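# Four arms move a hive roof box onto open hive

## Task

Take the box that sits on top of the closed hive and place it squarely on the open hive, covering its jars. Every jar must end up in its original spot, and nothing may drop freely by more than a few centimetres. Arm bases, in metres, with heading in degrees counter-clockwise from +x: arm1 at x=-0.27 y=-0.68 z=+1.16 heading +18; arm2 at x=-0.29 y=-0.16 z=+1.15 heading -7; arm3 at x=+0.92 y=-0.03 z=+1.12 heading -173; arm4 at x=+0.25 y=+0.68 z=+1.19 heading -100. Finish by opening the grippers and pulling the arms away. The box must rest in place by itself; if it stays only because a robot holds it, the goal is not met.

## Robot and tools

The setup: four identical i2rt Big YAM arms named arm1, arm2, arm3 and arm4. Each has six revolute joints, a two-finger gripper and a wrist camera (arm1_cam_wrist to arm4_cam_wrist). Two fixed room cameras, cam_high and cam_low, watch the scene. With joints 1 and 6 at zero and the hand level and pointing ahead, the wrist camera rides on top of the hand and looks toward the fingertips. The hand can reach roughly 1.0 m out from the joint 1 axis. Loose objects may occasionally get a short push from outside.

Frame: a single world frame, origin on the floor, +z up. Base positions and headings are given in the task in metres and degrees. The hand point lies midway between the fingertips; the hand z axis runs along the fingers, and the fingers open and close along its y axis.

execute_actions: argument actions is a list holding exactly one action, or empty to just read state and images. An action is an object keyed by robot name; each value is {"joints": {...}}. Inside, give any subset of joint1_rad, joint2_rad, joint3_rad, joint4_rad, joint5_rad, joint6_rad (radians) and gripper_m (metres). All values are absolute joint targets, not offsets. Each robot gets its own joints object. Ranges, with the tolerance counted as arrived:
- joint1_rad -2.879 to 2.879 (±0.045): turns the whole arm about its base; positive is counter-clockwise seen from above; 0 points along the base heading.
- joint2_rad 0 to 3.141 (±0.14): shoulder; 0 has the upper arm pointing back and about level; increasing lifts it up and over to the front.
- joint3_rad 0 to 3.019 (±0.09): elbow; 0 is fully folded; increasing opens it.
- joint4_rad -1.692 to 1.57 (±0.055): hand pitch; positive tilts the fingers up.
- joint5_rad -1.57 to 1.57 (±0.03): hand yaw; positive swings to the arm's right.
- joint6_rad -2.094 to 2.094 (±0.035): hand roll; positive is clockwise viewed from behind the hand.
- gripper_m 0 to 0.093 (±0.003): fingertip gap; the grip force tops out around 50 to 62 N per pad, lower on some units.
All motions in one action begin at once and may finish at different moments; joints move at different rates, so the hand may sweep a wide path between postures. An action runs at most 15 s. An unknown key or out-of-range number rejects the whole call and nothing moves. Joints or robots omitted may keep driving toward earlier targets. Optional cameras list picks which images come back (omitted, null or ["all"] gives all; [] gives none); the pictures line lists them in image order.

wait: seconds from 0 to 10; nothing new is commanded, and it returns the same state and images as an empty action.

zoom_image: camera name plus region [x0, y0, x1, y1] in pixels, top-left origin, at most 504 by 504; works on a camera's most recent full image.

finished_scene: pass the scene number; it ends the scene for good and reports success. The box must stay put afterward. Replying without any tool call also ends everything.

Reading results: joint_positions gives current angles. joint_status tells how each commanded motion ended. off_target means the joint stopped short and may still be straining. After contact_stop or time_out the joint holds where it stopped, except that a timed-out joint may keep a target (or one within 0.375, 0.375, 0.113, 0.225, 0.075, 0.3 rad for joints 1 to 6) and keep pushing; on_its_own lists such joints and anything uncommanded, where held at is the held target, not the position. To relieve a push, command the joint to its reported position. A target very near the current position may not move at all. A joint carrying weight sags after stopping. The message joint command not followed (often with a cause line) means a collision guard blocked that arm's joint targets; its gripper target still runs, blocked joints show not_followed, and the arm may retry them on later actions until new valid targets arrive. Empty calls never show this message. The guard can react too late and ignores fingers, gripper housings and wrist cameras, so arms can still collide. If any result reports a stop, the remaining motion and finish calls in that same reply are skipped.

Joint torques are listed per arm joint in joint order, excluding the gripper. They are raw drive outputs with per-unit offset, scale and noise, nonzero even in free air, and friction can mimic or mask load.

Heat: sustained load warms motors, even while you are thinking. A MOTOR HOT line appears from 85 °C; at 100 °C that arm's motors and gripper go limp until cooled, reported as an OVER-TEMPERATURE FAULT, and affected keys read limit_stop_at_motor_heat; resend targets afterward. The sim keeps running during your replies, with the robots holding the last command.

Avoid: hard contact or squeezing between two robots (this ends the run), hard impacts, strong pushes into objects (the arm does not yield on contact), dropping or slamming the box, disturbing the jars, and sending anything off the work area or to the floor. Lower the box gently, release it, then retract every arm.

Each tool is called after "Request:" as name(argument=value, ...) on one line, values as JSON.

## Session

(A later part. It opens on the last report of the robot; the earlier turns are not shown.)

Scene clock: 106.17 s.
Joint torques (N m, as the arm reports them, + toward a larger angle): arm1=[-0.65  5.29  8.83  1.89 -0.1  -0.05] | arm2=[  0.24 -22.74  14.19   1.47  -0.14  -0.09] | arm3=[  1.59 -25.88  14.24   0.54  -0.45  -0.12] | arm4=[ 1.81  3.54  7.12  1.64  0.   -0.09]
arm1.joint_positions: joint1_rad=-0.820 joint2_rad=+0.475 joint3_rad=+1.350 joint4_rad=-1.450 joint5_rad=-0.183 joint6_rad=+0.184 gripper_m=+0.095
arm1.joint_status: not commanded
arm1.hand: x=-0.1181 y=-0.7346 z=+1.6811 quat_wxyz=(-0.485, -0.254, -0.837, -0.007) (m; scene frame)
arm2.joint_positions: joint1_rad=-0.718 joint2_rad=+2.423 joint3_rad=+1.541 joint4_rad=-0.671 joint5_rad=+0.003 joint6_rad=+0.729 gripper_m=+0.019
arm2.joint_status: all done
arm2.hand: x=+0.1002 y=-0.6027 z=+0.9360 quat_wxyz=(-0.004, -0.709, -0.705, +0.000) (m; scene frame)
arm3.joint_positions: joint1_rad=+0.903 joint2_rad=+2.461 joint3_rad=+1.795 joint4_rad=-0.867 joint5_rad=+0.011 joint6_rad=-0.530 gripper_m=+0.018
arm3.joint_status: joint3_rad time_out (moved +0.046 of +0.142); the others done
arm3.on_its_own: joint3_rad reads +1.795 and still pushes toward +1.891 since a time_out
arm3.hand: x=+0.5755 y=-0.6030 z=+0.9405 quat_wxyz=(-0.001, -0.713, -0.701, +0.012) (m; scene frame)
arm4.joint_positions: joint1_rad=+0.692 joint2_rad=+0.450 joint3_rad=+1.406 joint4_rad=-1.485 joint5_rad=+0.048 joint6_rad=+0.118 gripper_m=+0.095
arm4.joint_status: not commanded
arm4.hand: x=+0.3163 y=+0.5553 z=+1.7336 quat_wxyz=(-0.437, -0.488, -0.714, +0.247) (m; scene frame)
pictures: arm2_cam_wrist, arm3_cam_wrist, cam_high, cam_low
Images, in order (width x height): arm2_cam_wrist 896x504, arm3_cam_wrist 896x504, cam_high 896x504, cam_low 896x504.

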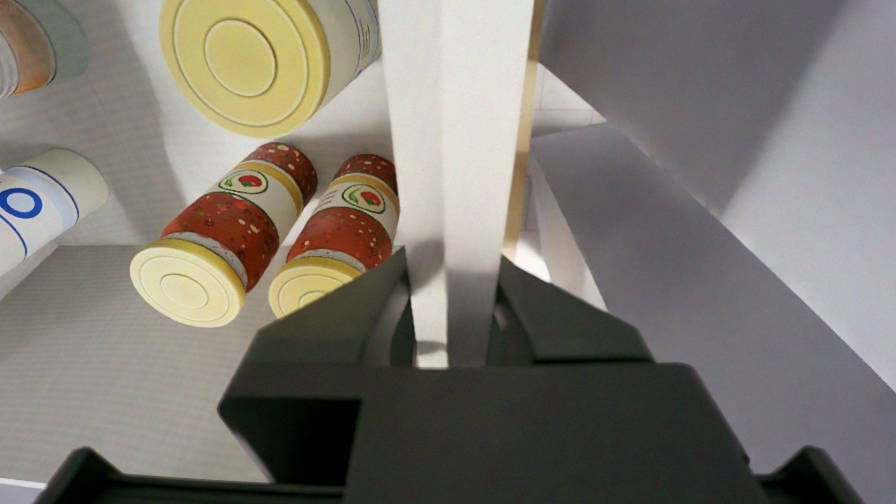

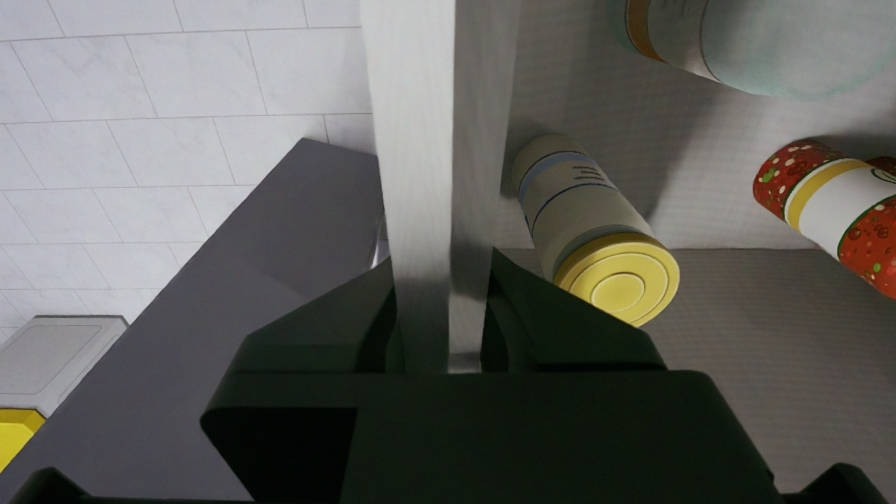

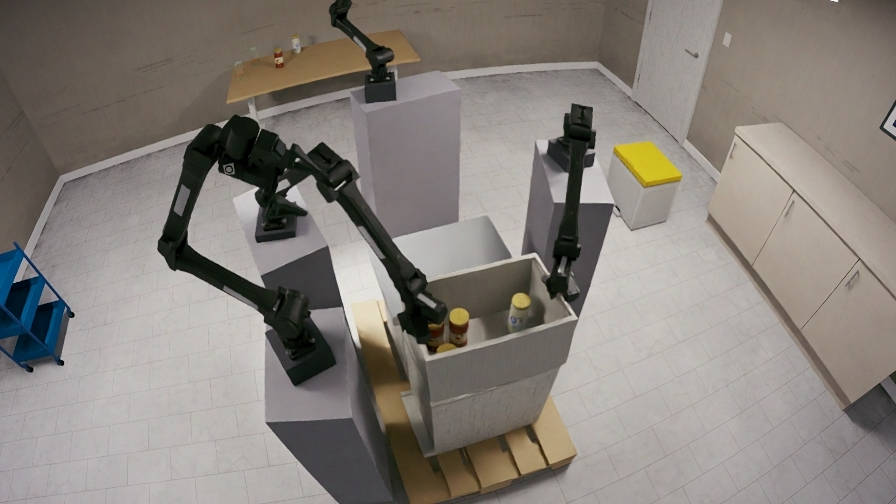

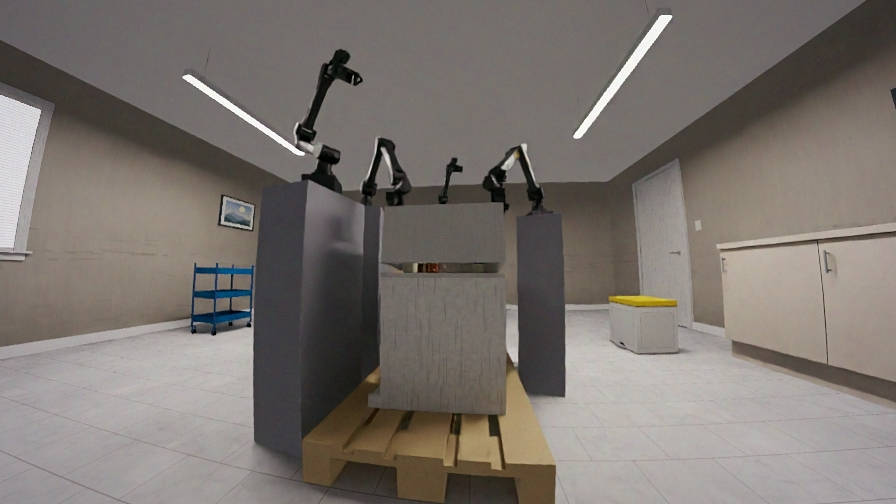

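Request:
execute_actions(actions=[{"arm2":{"joints":{"joint2_rad":2.42,"joint3_rad":1.59,"joint4_rad":-0.65}},"arm3":{"joints":{"joint1_rad":0.917,"joint2_rad":2.48,"joint3_rad":1.86,"joint4_rad":-0.855}}}], cameras=["arm2_cam_wrist","arm3_cam_wrist","cam_high","cam_low"])

Request:
zoom_image(camera="cam_low", region=[360, 190, 540, 300])

Request:
zoom_image(camera="cam_high", region=[370, 230, 610, 470])

Scene clock: 111.40 s.
Joint torques (N m, as the arm reports them, + toward a larger angle): arm1=[-0.45  5.36  8.86  1.78 -0.1  -0.03] | arm2=[  0.6  -18.02   9.6    1.04  -0.33  -0.03] | arm3=[  0.69 -21.84  10.19   0.49  -0.26  -0.16] | arm4=[ 1.6   3.56  7.12  1.63  0.01 -0.09]
arm1.joint_positions: joint1_rad=-0.820 joint2_rad=+0.475 joint3_rad=+1.350 joint4_rad=-1.450 joint5_rad=-0.183 joint6_rad=+0.184 gripper_m=+0.095
arm1.joint_status: not commanded
arm1.hand: x=-0.1181 y=-0.7346 z=+1.6811 quat_wxyz=(-0.485, -0.254, -0.837, -0.007) (m; scene frame)
arm2.joint_positions: joint1_rad=-0.726 joint2_rad=+2.444 joint3_rad=+1.554 joint4_rad=-0.652 joint5_rad=+0.007 joint6_rad=+0.724 gripper_m=+0.019
arm2.joint_status: all done
arm2.hand: x=+0.0990 y=-0.6096 z=+0.9272 quat_wxyz=(-0.009, -0.710, -0.704, +0.002) (m; scene frame)
arm3.joint_positions: joint1_rad=+0.908 joint2_rad=+2.485 joint3_rad=+1.817 joint4_rad=-0.859 joint5_rad=+0.006 joint6_rad=-0.526 gripper_m=+0.018
arm3.joint_status: all done
arm3.hand: x=+0.5760 y=-0.6099 z=+0.9319 quat_wxyz=(-0.005, -0.713, -0.701, +0.015) (m; scene frame)
arm4.joint_positions: joint1_rad=+0.692 joint2_rad=+0.450 joint3_rad=+1.406 joint4_rad=-1.485 joint5_rad=+0.048 joint6_rad=+0.118 gripper_m=+0.095
arm4.joint_status: not commanded
arm4.hand: x=+0.3163 y=+0.5553 z=+1.7336 quat_wxyz=(-0.437, -0.488, -0.714, +0.247) (m; scene frame)
pictures: arm2_cam_wrist, arm3_cam_wrist, cam_high, cam_low
Images, in order (width x height): arm2_cam_wrist 896x504, arm3_cam_wrist 896x504, cam_high 896x504, cam_low 896x504.

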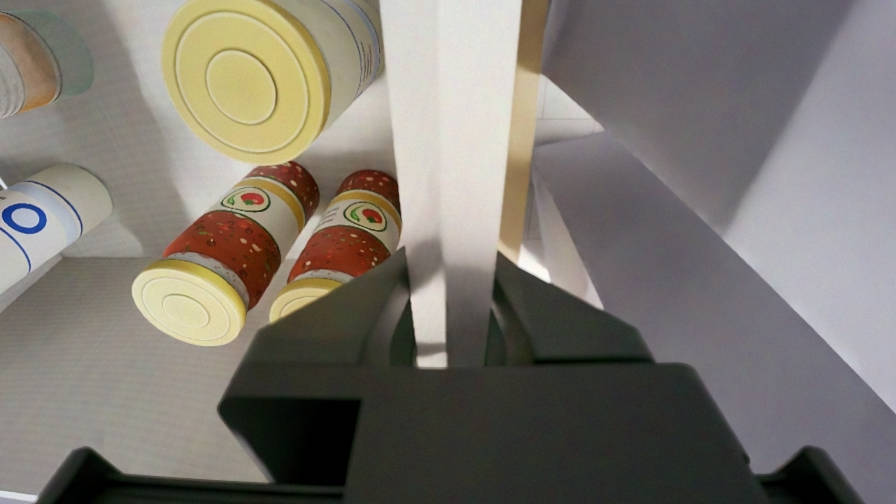

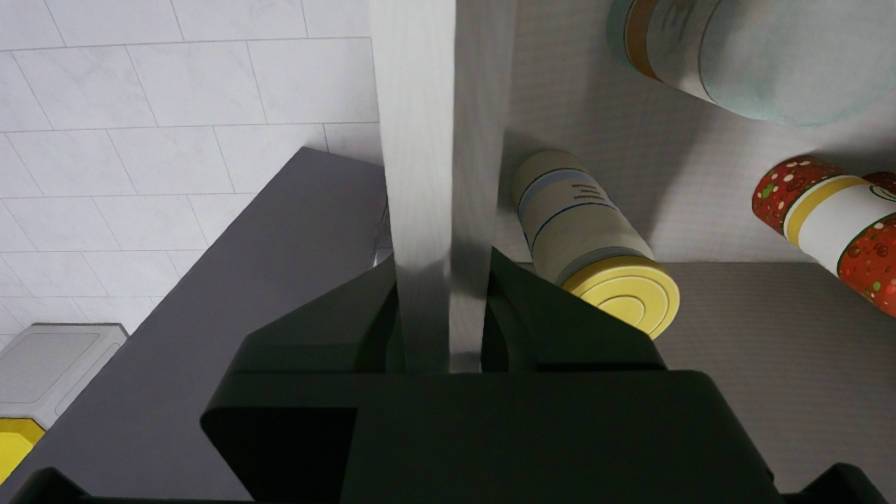

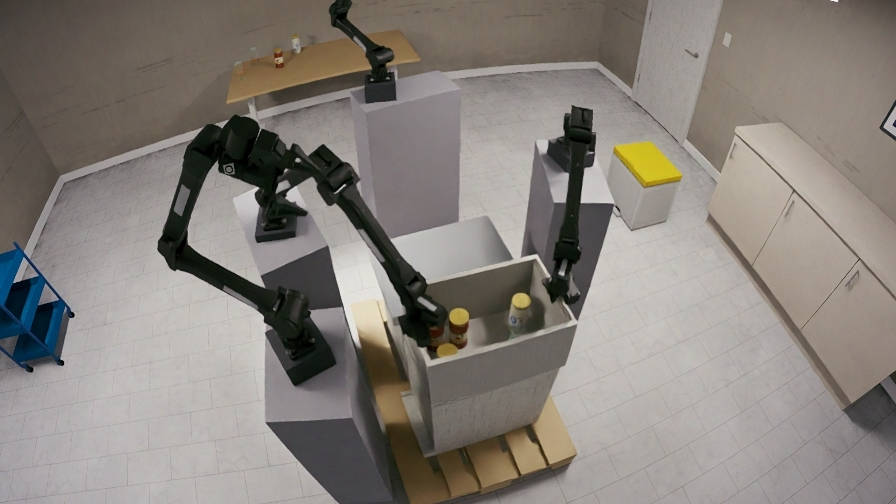

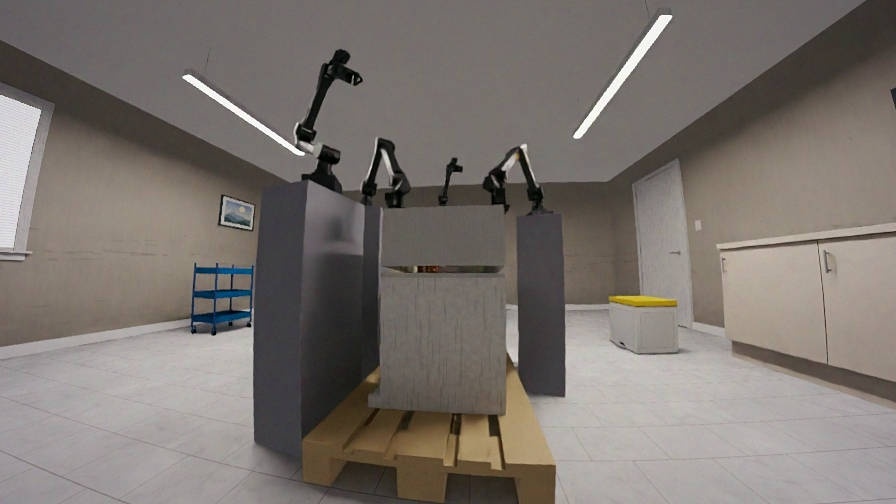

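Region (360, 190, 540, 300) of cam_low's 896x504 image, scaled by 2.800, with more detail than that image has.

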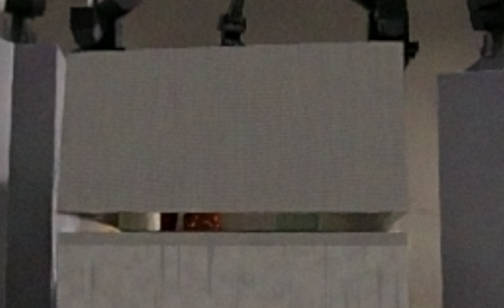

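Region (370, 230, 610, 470) of cam_high's 896x504 image, scaled by 2.100, with more detail than that image has.

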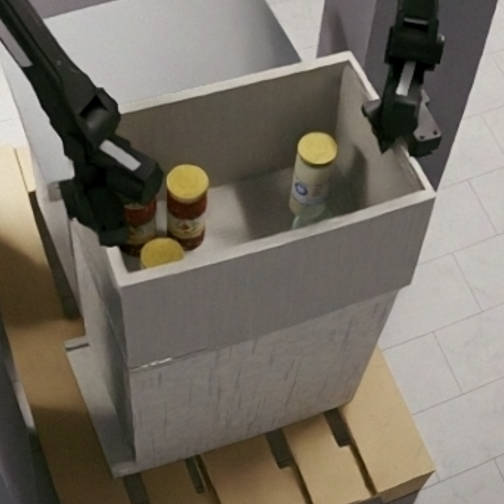

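Request:
execute_actions(actions=[{"arm2":{"joints":{"joint1_rad":-0.752,"joint2_rad":2.50,"joint3_rad":1.685,"joint4_rad":-0.70,"joint6_rad":0.697}},"arm3":{"joints":{"joint1_rad":0.93,"joint2_rad":2.575,"joint3_rad":1.985,"joint4_rad":-0.92,"joint6_rad":-0.52}}}], cameras=["arm2_cam_wrist","arm3_cam_wrist","cam_high","cam_low"])

Request:
zoom_image(camera="cam_low", region=[360, 190, 540, 300])

Request:
zoom_image(camera="cam_high", region=[370, 230, 610, 470])

Scene clock: 118.10 s.
Joint torques (N m, as the arm reports them, + toward a larger angle): arm1=[-0.71  5.33  8.87  1.83 -0.11 -0.03] | arm2=[ -0.37 -17.71  10.77   0.34  -0.07   0.02] | arm3=[  0.73 -20.65  11.74  -0.26  -0.29  -0.12] | arm4=[ 1.73  3.62  7.12  1.64  0.   -0.09]
arm1.joint_positions: joint1_rad=-0.820 joint2_rad=+0.475 joint3_rad=+1.350 joint4_rad=-1.450 joint5_rad=-0.183 joint6_rad=+0.184 gripper_m=+0.095
arm1.joint_status: not commanded
arm1.hand: x=-0.1181 y=-0.7346 z=+1.6811 quat_wxyz=(-0.485, -0.254, -0.837, -0.007) (m; scene frame)
arm2.joint_positions: joint1_rad=-0.748 joint2_rad=+2.506 joint3_rad=+1.637 joint4_rad=-0.686 joint5_rad=+0.001 joint6_rad=+0.703 gripper_m=+0.019
arm2.joint_status: all done
arm2.hand: x=+0.0980 y=-0.6284 z=+0.9106 quat_wxyz=(-0.002, -0.711, -0.703, -0.001) (m; scene frame)
arm3.joint_positions: joint1_rad=+0.921 joint2_rad=+2.558 joint3_rad=+1.924 joint4_rad=-0.907 joint5_rad=+0.007 joint6_rad=-0.510 gripper_m=+0.018
arm3.joint_status: all done
arm3.hand: x=+0.5759 y=-0.6284 z=+0.9163 quat_wxyz=(-0.003, -0.714, -0.701, +0.008) (m; scene frame)
arm4.joint_positions: joint1_rad=+0.692 joint2_rad=+0.450 joint3_rad=+1.406 joint4_rad=-1.485 joint5_rad=+0.048 joint6_rad=+0.118 gripper_m=+0.095
arm4.joint_status: not commanded
arm4.hand: x=+0.3163 y=+0.5553 z=+1.7336 quat_wxyz=(-0.437, -0.488, -0.714, +0.247) (m; scene frame)
pictures: arm2_cam_wrist, arm3_cam_wrist, cam_high, cam_low
Images, in order (width x height): arm2_cam_wrist 896x504, arm3_cam_wrist 896x504, cam_high 896x504, cam_low 896x504.

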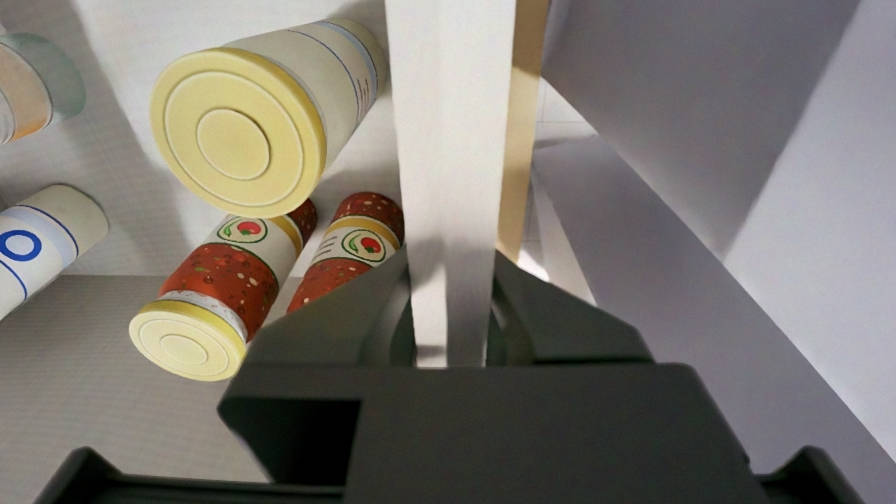

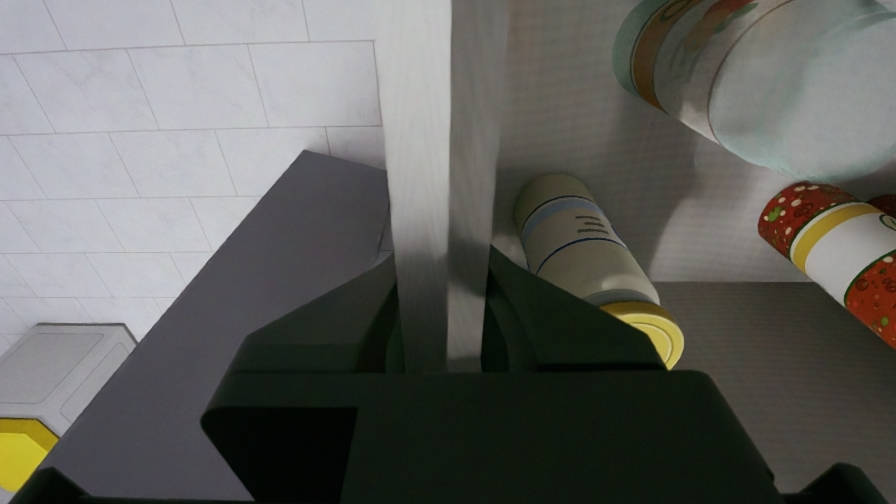

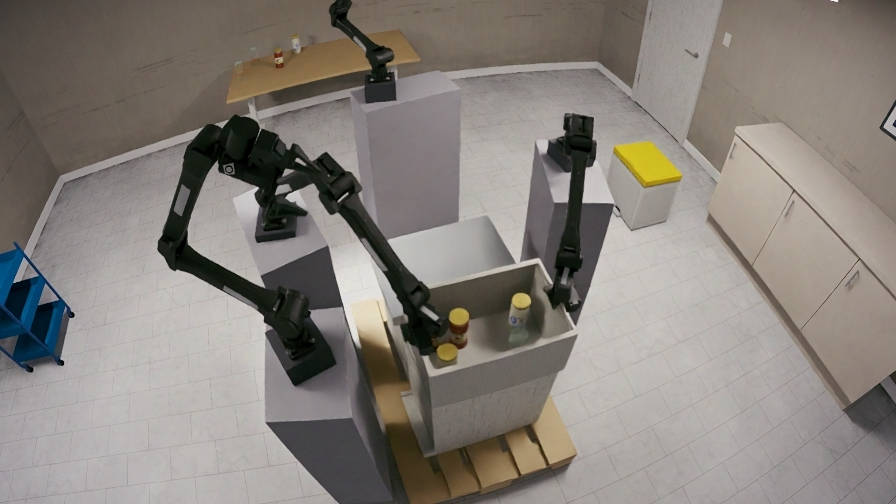

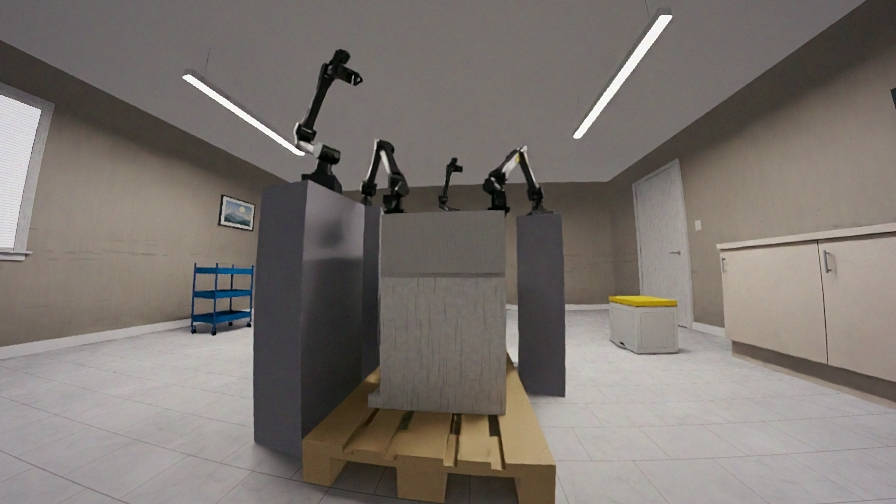

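Region (360, 190, 540, 300) of cam_low's 896x504 image, scaled by 2.800, with more detail than that image has.

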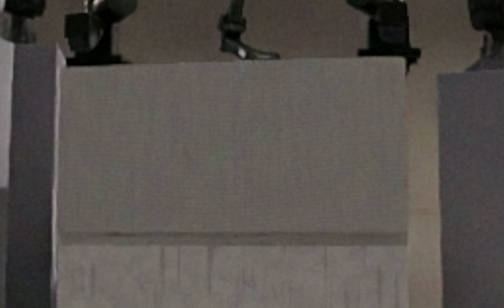

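Region (370, 230, 610, 470) of cam_high's 896x504 image, scaled by 2.100, with more detail than that image has.

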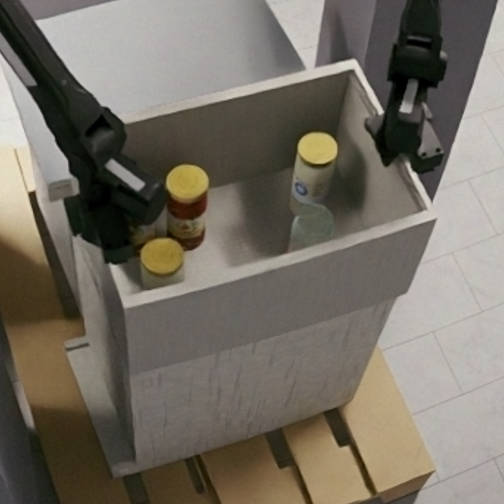

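Request:
zoom_image(camera="cam_high", region=[400, 370, 480, 430])

Request:
zoom_image(camera="cam_high", region=[520, 340, 600, 400])

Region (400, 370, 480, 430) of cam_high's 896x504 image, scaled by 6.300, with more detail than that image has; it fills the top 378 rows of this view, and the rest is white.

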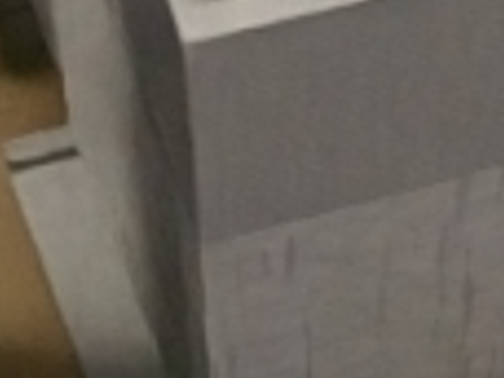

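Region (520, 340, 600, 400) of cam_high's 896x504 image, scaled by 6.300, with more detail than that image has; it fills the top 378 rows of this view, and the rest is white.

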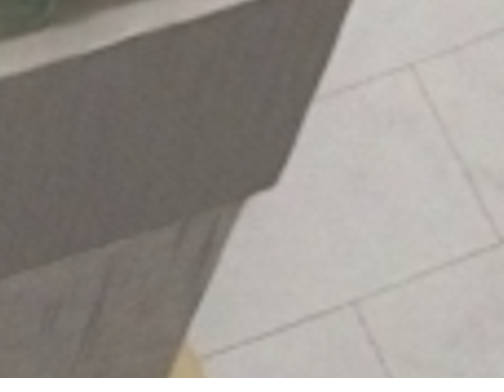

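Request:
execute_actions(actions=[{"arm2":{"joints":{"joint1_rad":-0.72,"joint2_rad":2.338,"joint3_rad":1.625,"joint4_rad":-0.66,"joint6_rad":0.72}},"arm3":{"joints":{"joint1_rad":0.915,"joint2_rad":2.40,"joint3_rad":1.889,"joint4_rad":-0.865,"joint6_rad":-0.535}}}], cameras=["cam_high","cam_low"])

Request:
zoom_image(camera="cam_low", region=[360, 190, 540, 300])

Request:
zoom_image(camera="cam_high", region=[400, 370, 480, 430])

Request:
zoom_image(camera="cam_high", region=[520, 340, 600, 400])

Scene clock: 128.70 s.
Joint torques (N m, as the arm reports them, + toward a larger angle): arm1=[-0.58  5.7   8.88  1.8  -0.1  -0.06] | arm2=[  0.37 -27.53   8.62   1.08  -0.24   0.07] | arm3=[  0.23 -31.66   9.27   0.53  -0.22  -0.23] | arm4=[ 1.69  3.57  7.13  1.64  0.   -0.08]
arm1.joint_positions: joint1_rad=-0.820 joint2_rad=+0.475 joint3_rad=+1.350 joint4_rad=-1.450 joint5_rad=-0.183 joint6_rad=+0.184 gripper_m=+0.095
arm1.joint_status: not commanded
arm1.hand: x=-0.1181 y=-0.7346 z=+1.6811 quat_wxyz=(-0.485, -0.254, -0.837, -0.007) (m; scene frame)
arm2.joint_positions: joint1_rad=-0.727 joint2_rad=+2.486 joint3_rad=+1.598 joint4_rad=-0.666 joint5_rad=+0.006 joint6_rad=+0.722 gripper_m=+0.019
arm2.joint_status: joint2_rad time_out (moved -0.020 of -0.168); the others done
arm2.on_its_own: joint2_rad reads +2.486 and still pushes toward +2.338 since a time_out
arm2.hand: x=+0.1023 y=-0.6140 z=+0.9133 quat_wxyz=(-0.003, -0.710, -0.704, +0.001) (m; scene frame)
arm3.joint_positions: joint1_rad=+0.913 joint2_rad=+2.524 joint3_rad=+1.858 joint4_rad=-0.871 joint5_rad=+0.005 joint6_rad=-0.515 gripper_m=+0.018
arm3.joint_status: all done
arm3.hand: x=+0.5771 y=-0.6156 z=+0.9188 quat_wxyz=(-0.004, -0.715, -0.699, +0.010) (m; scene frame)
arm4.joint_positions: joint1_rad=+0.692 joint2_rad=+0.450 joint3_rad=+1.406 joint4_rad=-1.485 joint5_rad=+0.048 joint6_rad=+0.118 gripper_m=+0.095
arm4.joint_status: not commanded
arm4.hand: x=+0.3163 y=+0.5553 z=+1.7336 quat_wxyz=(-0.437, -0.488, -0.714, +0.247) (m; scene frame)
pictures: cam_high, cam_low
Images, in order (width x height): cam_high 896x504, cam_low 896x504.

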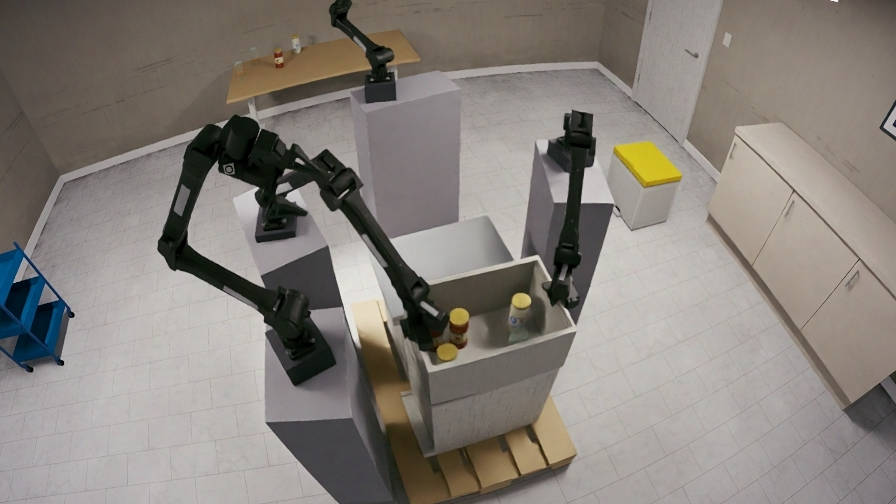

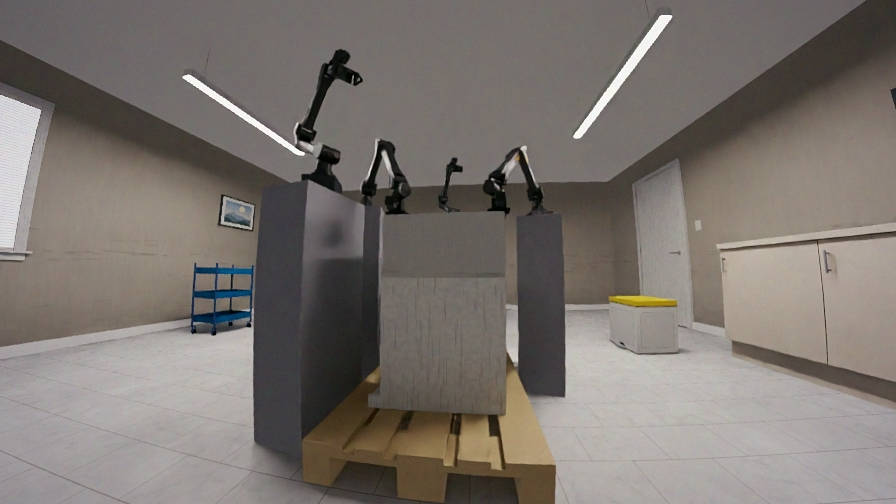

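Region (360, 190, 540, 300) of cam_low's 896x504 image, scaled by 2.800, with more detail than that image has.

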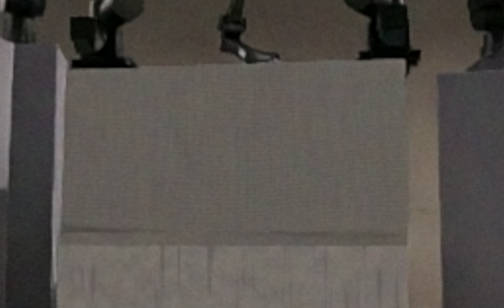

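Region (400, 370, 480, 430) of cam_high's 896x504 image, scaled by 6.300, with more detail than that image has; it fills the top 378 rows of this view, and the rest is white.

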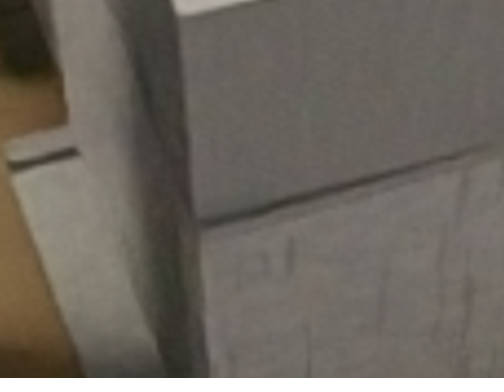

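Region (520, 340, 600, 400) of cam_high's 896x504 image, scaled by 6.300, with more detail than that image has; it fills the top 378 rows of this view, and the rest is white.

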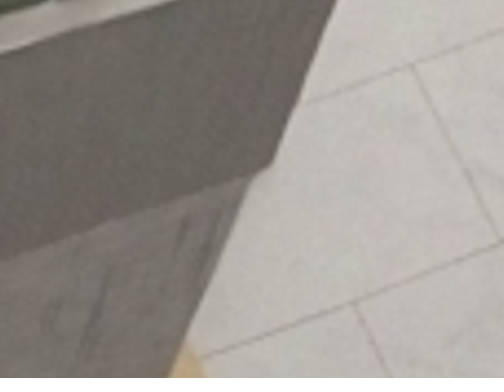

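Request:
execute_actions(actions=[{"arm2":{"joints":{"joint3_rad":1.598}},"arm3":{"joints":{"joint1_rad":0.895,"joint2_rad":2.392,"joint3_rad":1.866}}}], cameras=["cam_high","cam_low"])

Request:
zoom_image(camera="cam_low", region=[360, 190, 540, 300])

Request:
zoom_image(camera="cam_high", region=[400, 370, 480, 430])

Request:
zoom_image(camera="cam_high", region=[520, 340, 600, 400])

Scene clock: 133.63 s.
Joint torques (N m, as the arm reports them, + toward a larger angle): arm1=[-0.83  5.27  8.84  1.84 -0.09 -0.02] | arm2=[  0.37 -26.8    7.87   0.88  -0.2    0.07] | arm3=[ -0.38 -31.54   8.85   0.36  -0.23  -0.12] | arm4=[ 1.7   3.55  7.14  1.61  0.   -0.09]
arm1.joint_positions: joint1_rad=-0.820 joint2_rad=+0.475 joint3_rad=+1.350 joint4_rad=-1.450 joint5_rad=-0.183 joint6_rad=+0.184 gripper_m=+0.095
arm1.joint_status: not commanded
arm1.hand: x=-0.1181 y=-0.7346 z=+1.6811 quat_wxyz=(-0.485, -0.254, -0.837, -0.007) (m; scene frame)
arm2.joint_positions: joint1_rad=-0.726 joint2_rad=+2.479 joint3_rad=+1.578 joint4_rad=-0.660 joint5_rad=+0.004 joint6_rad=+0.722 gripper_m=+0.019
arm2.joint_status: all done
arm2.on_its_own: joint2_rad reads +2.479 and still pushes toward +2.338 since a time_out
arm2.hand: x=+0.0984 y=-0.6081 z=+0.9127 quat_wxyz=(+0.000, -0.710, -0.705, +0.000) (m; scene frame)
arm3.joint_positions: joint1_rad=+0.902 joint2_rad=+2.516 joint3_rad=+1.839 joint4_rad=-0.866 joint5_rad=+0.005 joint6_rad=-0.524 gripper_m=+0.018
arm3.joint_status: all done
arm3.hand: x=+0.5735 y=-0.6071 z=+0.9182 quat_wxyz=(-0.003, -0.715, -0.699, +0.007) (m; scene frame)
arm4.joint_positions: joint1_rad=+0.692 joint2_rad=+0.450 joint3_rad=+1.406 joint4_rad=-1.485 joint5_rad=+0.048 joint6_rad=+0.118 gripper_m=+0.095
arm4.joint_status: not commanded
arm4.hand: x=+0.3163 y=+0.5553 z=+1.7336 quat_wxyz=(-0.437, -0.488, -0.714, +0.247) (m; scene frame)
pictures: cam_high, cam_low
Images, in order (width x height): cam_high 896x504, cam_low 896x504.

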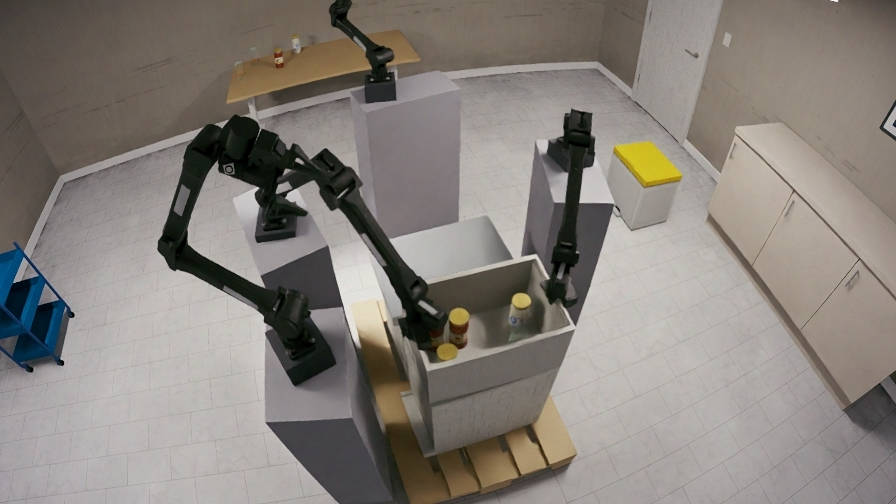

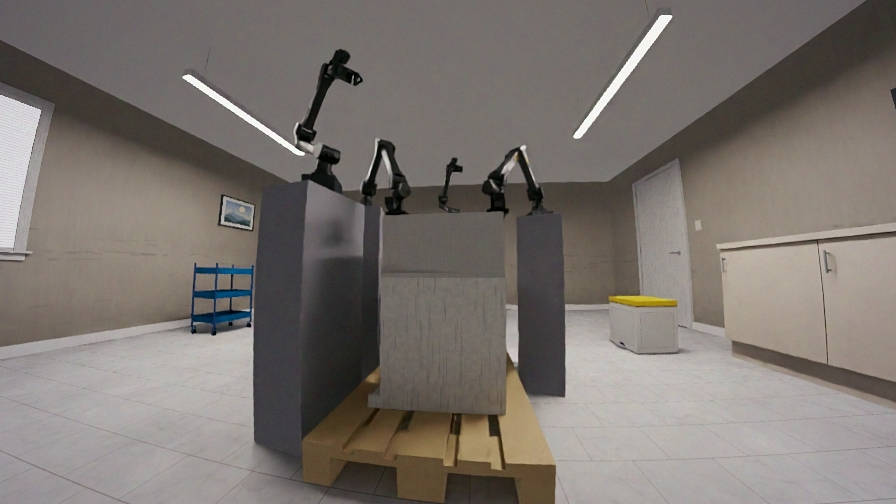

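Region (360, 190, 540, 300) of cam_low's 896x504 image, scaled by 2.800, with more detail than that image has.

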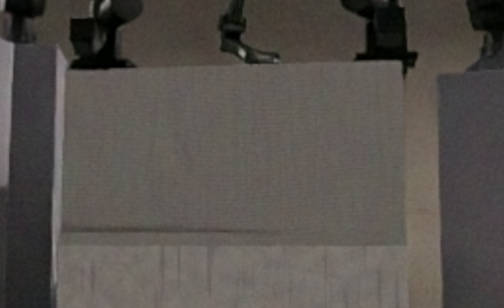

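Region (400, 370, 480, 430) of cam_high's 896x504 image, scaled by 6.300, with more detail than that image has; it fills the top 378 rows of this view, and the rest is white.

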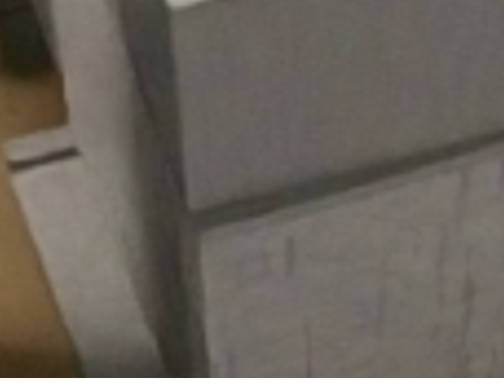

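Region (520, 340, 600, 400) of cam_high's 896x504 image, scaled by 6.300, with more detail than that image has; it fills the top 378 rows of this view, and the rest is white.

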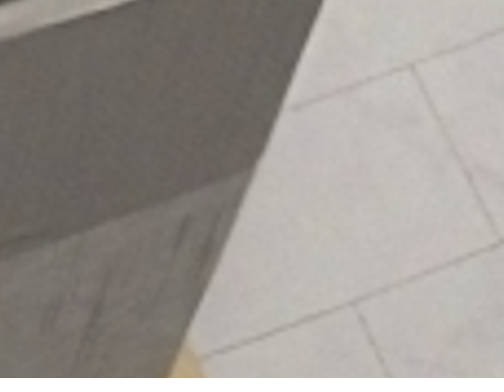

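Request:
execute_actions(actions=[{"arm2":{"joints":{"joint1_rad":-0.741,"joint3_rad":1.675,"joint6_rad":0.705}}}], cameras=["cam_high","cam_low"])

Request:
zoom_image(camera="cam_low", region=[360, 190, 540, 300])

Request:
zoom_image(camera="cam_high", region=[400, 370, 480, 430])

Request:
zoom_image(camera="cam_high", region=[520, 340, 600, 400])

Scene clock: 137.63 s.
Joint torques (N m, as the arm reports them, + toward a larger angle): arm1=[-0.56  5.14  8.87  1.86 -0.14 -0.04] | arm2=[ -1.22 -26.91  14.96   0.86  -0.2   -0.09] | arm3=[ -0.39 -31.55   8.87   0.35  -0.22  -0.12] | arm4=[ 1.72  3.56  7.13  1.64  0.01 -0.09]
arm1.joint_positions: joint1_rad=-0.820 joint2_rad=+0.475 joint3_rad=+1.350 joint4_rad=-1.450 joint5_rad=-0.183 joint6_rad=+0.184 gripper_m=+0.095
arm1.joint_status: not commanded
arm1.hand: x=-0.1181 y=-0.7346 z=+1.6811 quat_wxyz=(-0.485, -0.254, -0.837, -0.007) (m; scene frame)
arm2.joint_positions: joint1_rad=-0.726 joint2_rad=+2.479 joint3_rad=+1.579 joint4_rad=-0.660 joint5_rad=+0.004 joint6_rad=+0.722 gripper_m=+0.019
arm2.joint_status: joint3_rad time_out (moved +0.001 of +0.097); the others done
arm2.on_its_own: joint2_rad reads +2.479 and still pushes toward +2.338 since a time_out; joint3_rad reads +1.579 and still pushes toward +1.675 since a time_out
arm2.hand: x=+0.0985 y=-0.6086 z=+0.9129 quat_wxyz=(+0.000, -0.710, -0.705, +0.000) (m; scene frame)
arm3.joint_positions: joint1_rad=+0.902 joint2_rad=+2.516 joint3_rad=+1.839 joint4_rad=-0.866 joint5_rad=+0.005 joint6_rad=-0.524 gripper_m=+0.018
arm3.joint_status: not commanded
arm3.hand: x=+0.5735 y=-0.6071 z=+0.9182 quat_wxyz=(-0.003, -0.715, -0.699, +0.007) (m; scene frame)
arm4.joint_positions: joint1_rad=+0.692 joint2_rad=+0.450 joint3_rad=+1.406 joint4_rad=-1.485 joint5_rad=+0.048 joint6_rad=+0.118 gripper_m=+0.095
arm4.joint_status: not commanded
arm4.hand: x=+0.3163 y=+0.5553 z=+1.7336 quat_wxyz=(-0.437, -0.488, -0.714, +0.247) (m; scene frame)
pictures: cam_high, cam_low
Images, in order (width x height): cam_high 896x504, cam_low 896x504.

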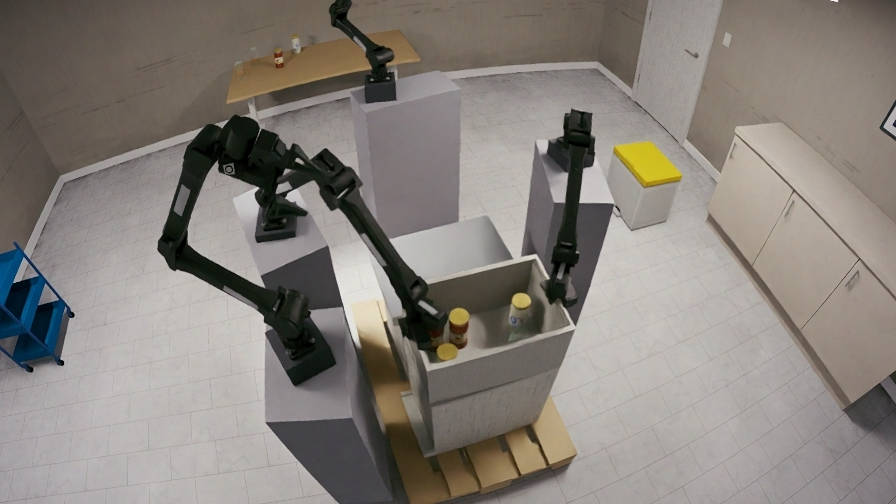

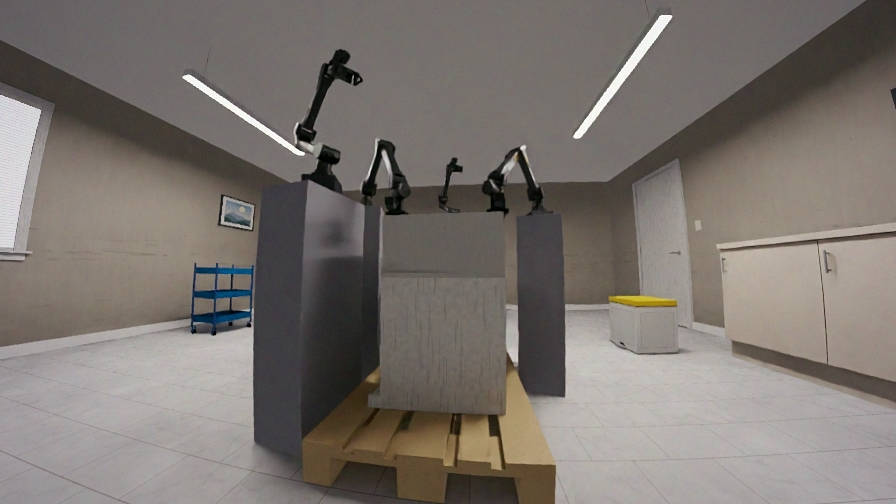

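Region (360, 190, 540, 300) of cam_low's 896x504 image, scaled by 2.800, with more detail than that image has.

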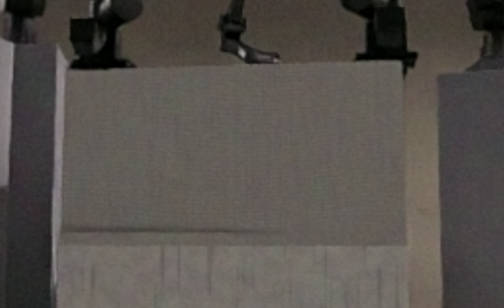

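Region (400, 370, 480, 430) of cam_high's 896x504 image, scaled by 6.300, with more detail than that image has; it fills the top 378 rows of this view, and the rest is white.

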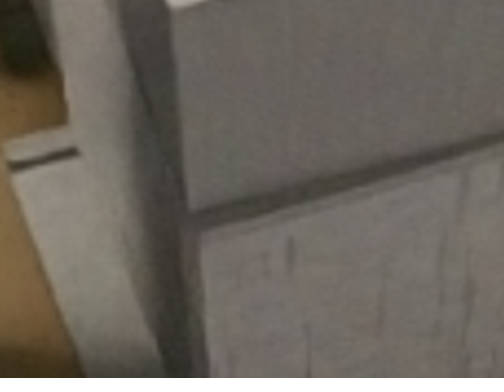

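Region (520, 340, 600, 400) of cam_high's 896x504 image, scaled by 6.300, with more detail than that image has; it fills the top 378 rows of this view, and the rest is white.

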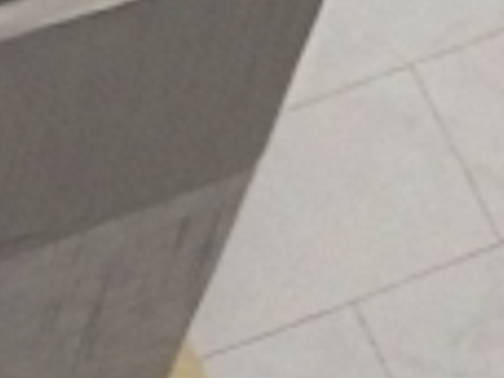

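Request:
execute_actions(actions=[{"arm2":{"joints":{"joint1_rad":-0.765,"joint6_rad":0.692}},"arm3":{"joints":{"joint6_rad":-0.555}}}], cameras=["cam_high","cam_low"])

Request:
zoom_image(camera="cam_low", region=[360, 190, 540, 300])

Request:
zoom_image(camera="cam_high", region=[400, 370, 480, 430])

Request:
zoom_image(camera="cam_high", region=[520, 340, 600, 400])

Scene clock: 140.13 s.
Joint torques (N m, as the arm reports them, + toward a larger angle): arm1=[-0.84  5.51  8.84  1.86 -0.1  -0.04] | arm2=[ -1.91 -26.75  14.51   0.92  -0.12   0.11] | arm3=[  0.05 -31.6    8.84   0.22  -0.22  -0.06] | arm4=[ 1.75  3.56  7.11  1.63  0.   -0.08]
arm1.joint_positions: joint1_rad=-0.820 joint2_rad=+0.475 joint3_rad=+1.350 joint4_rad=-1.450 joint5_rad=-0.183 joint6_rad=+0.184 gripper_m=+0.095
arm1.joint_status: not commanded
arm1.hand: x=-0.1181 y=-0.7346 z=+1.6811 quat_wxyz=(-0.485, -0.254, -0.837, -0.007) (m; scene frame)
arm2.joint_positions: joint1_rad=-0.742 joint2_rad=+2.479 joint3_rad=+1.584 joint4_rad=-0.660 joint5_rad=+0.002 joint6_rad=+0.690 gripper_m=+0.019
arm2.joint_status: all done
arm2.on_its_own: joint2_rad reads +2.479 and still pushes toward +2.338 since a time_out; joint3_rad reads +1.584 and still pushes toward +1.675 since a time_out
arm2.hand: x=+0.0933 y=-0.6165 z=+0.9140 quat_wxyz=(-0.003, -0.704, -0.710, +0.000) (m; scene frame)
arm3.joint_positions: joint1_rad=+0.894 joint2_rad=+2.516 joint3_rad=+1.839 joint4_rad=-0.863 joint5_rad=+0.005 joint6_rad=-0.551 gripper_m=+0.018
arm3.joint_status: all done
arm3.hand: x=+0.5686 y=-0.6049 z=+0.9182 quat_wxyz=(-0.003, -0.709, -0.705, +0.008) (m; scene frame)
arm4.joint_positions: joint1_rad=+0.692 joint2_rad=+0.450 joint3_rad=+1.406 joint4_rad=-1.485 joint5_rad=+0.048 joint6_rad=+0.118 gripper_m=+0.095
arm4.joint_status: not commanded
arm4.hand: x=+0.3163 y=+0.5553 z=+1.7336 quat_wxyz=(-0.437, -0.488, -0.714, +0.247) (m; scene frame)
pictures: cam_high, cam_low
Images, in order (width x height): cam_high 896x504, cam_low 896x504.

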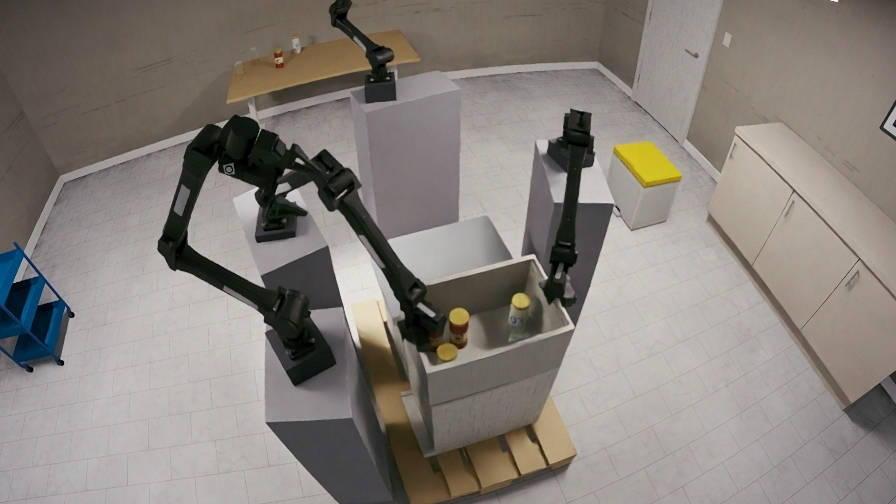

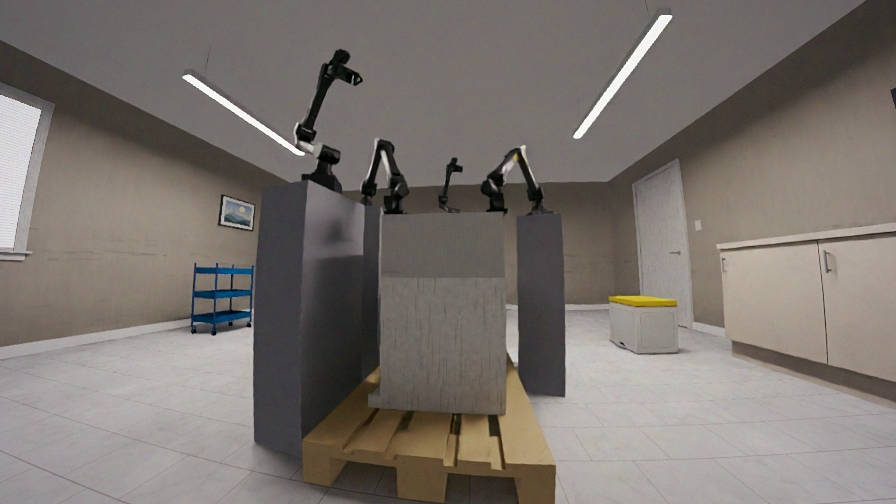

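Region (360, 190, 540, 300) of cam_low's 896x504 image, scaled by 2.800, with more detail than that image has.

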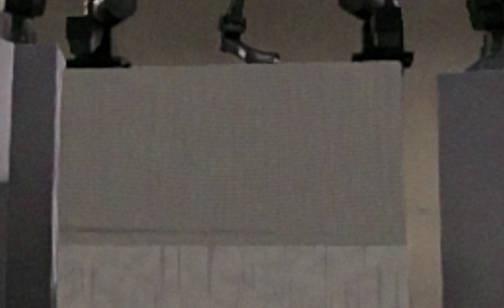

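Region (400, 370, 480, 430) of cam_high's 896x504 image, scaled by 6.300, with more detail than that image has; it fills the top 378 rows of this view, and the rest is white.

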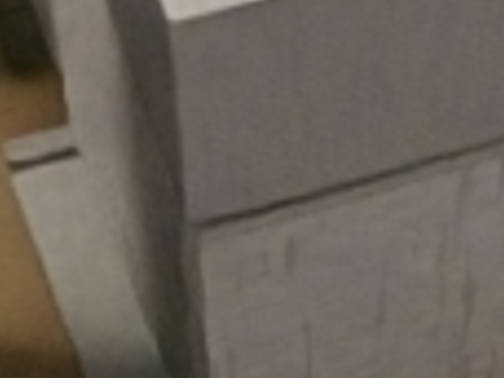

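Region (520, 340, 600, 400) of cam_high's 896x504 image, scaled by 6.300, with more detail than that image has; it fills the top 378 rows of this view, and the rest is white.

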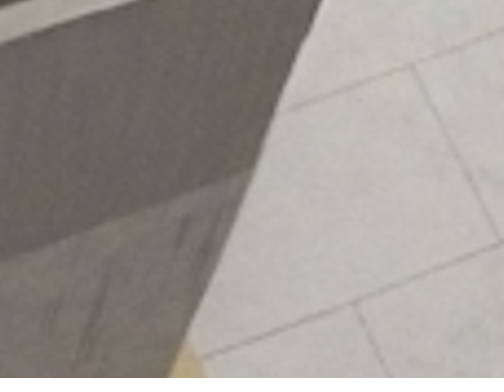

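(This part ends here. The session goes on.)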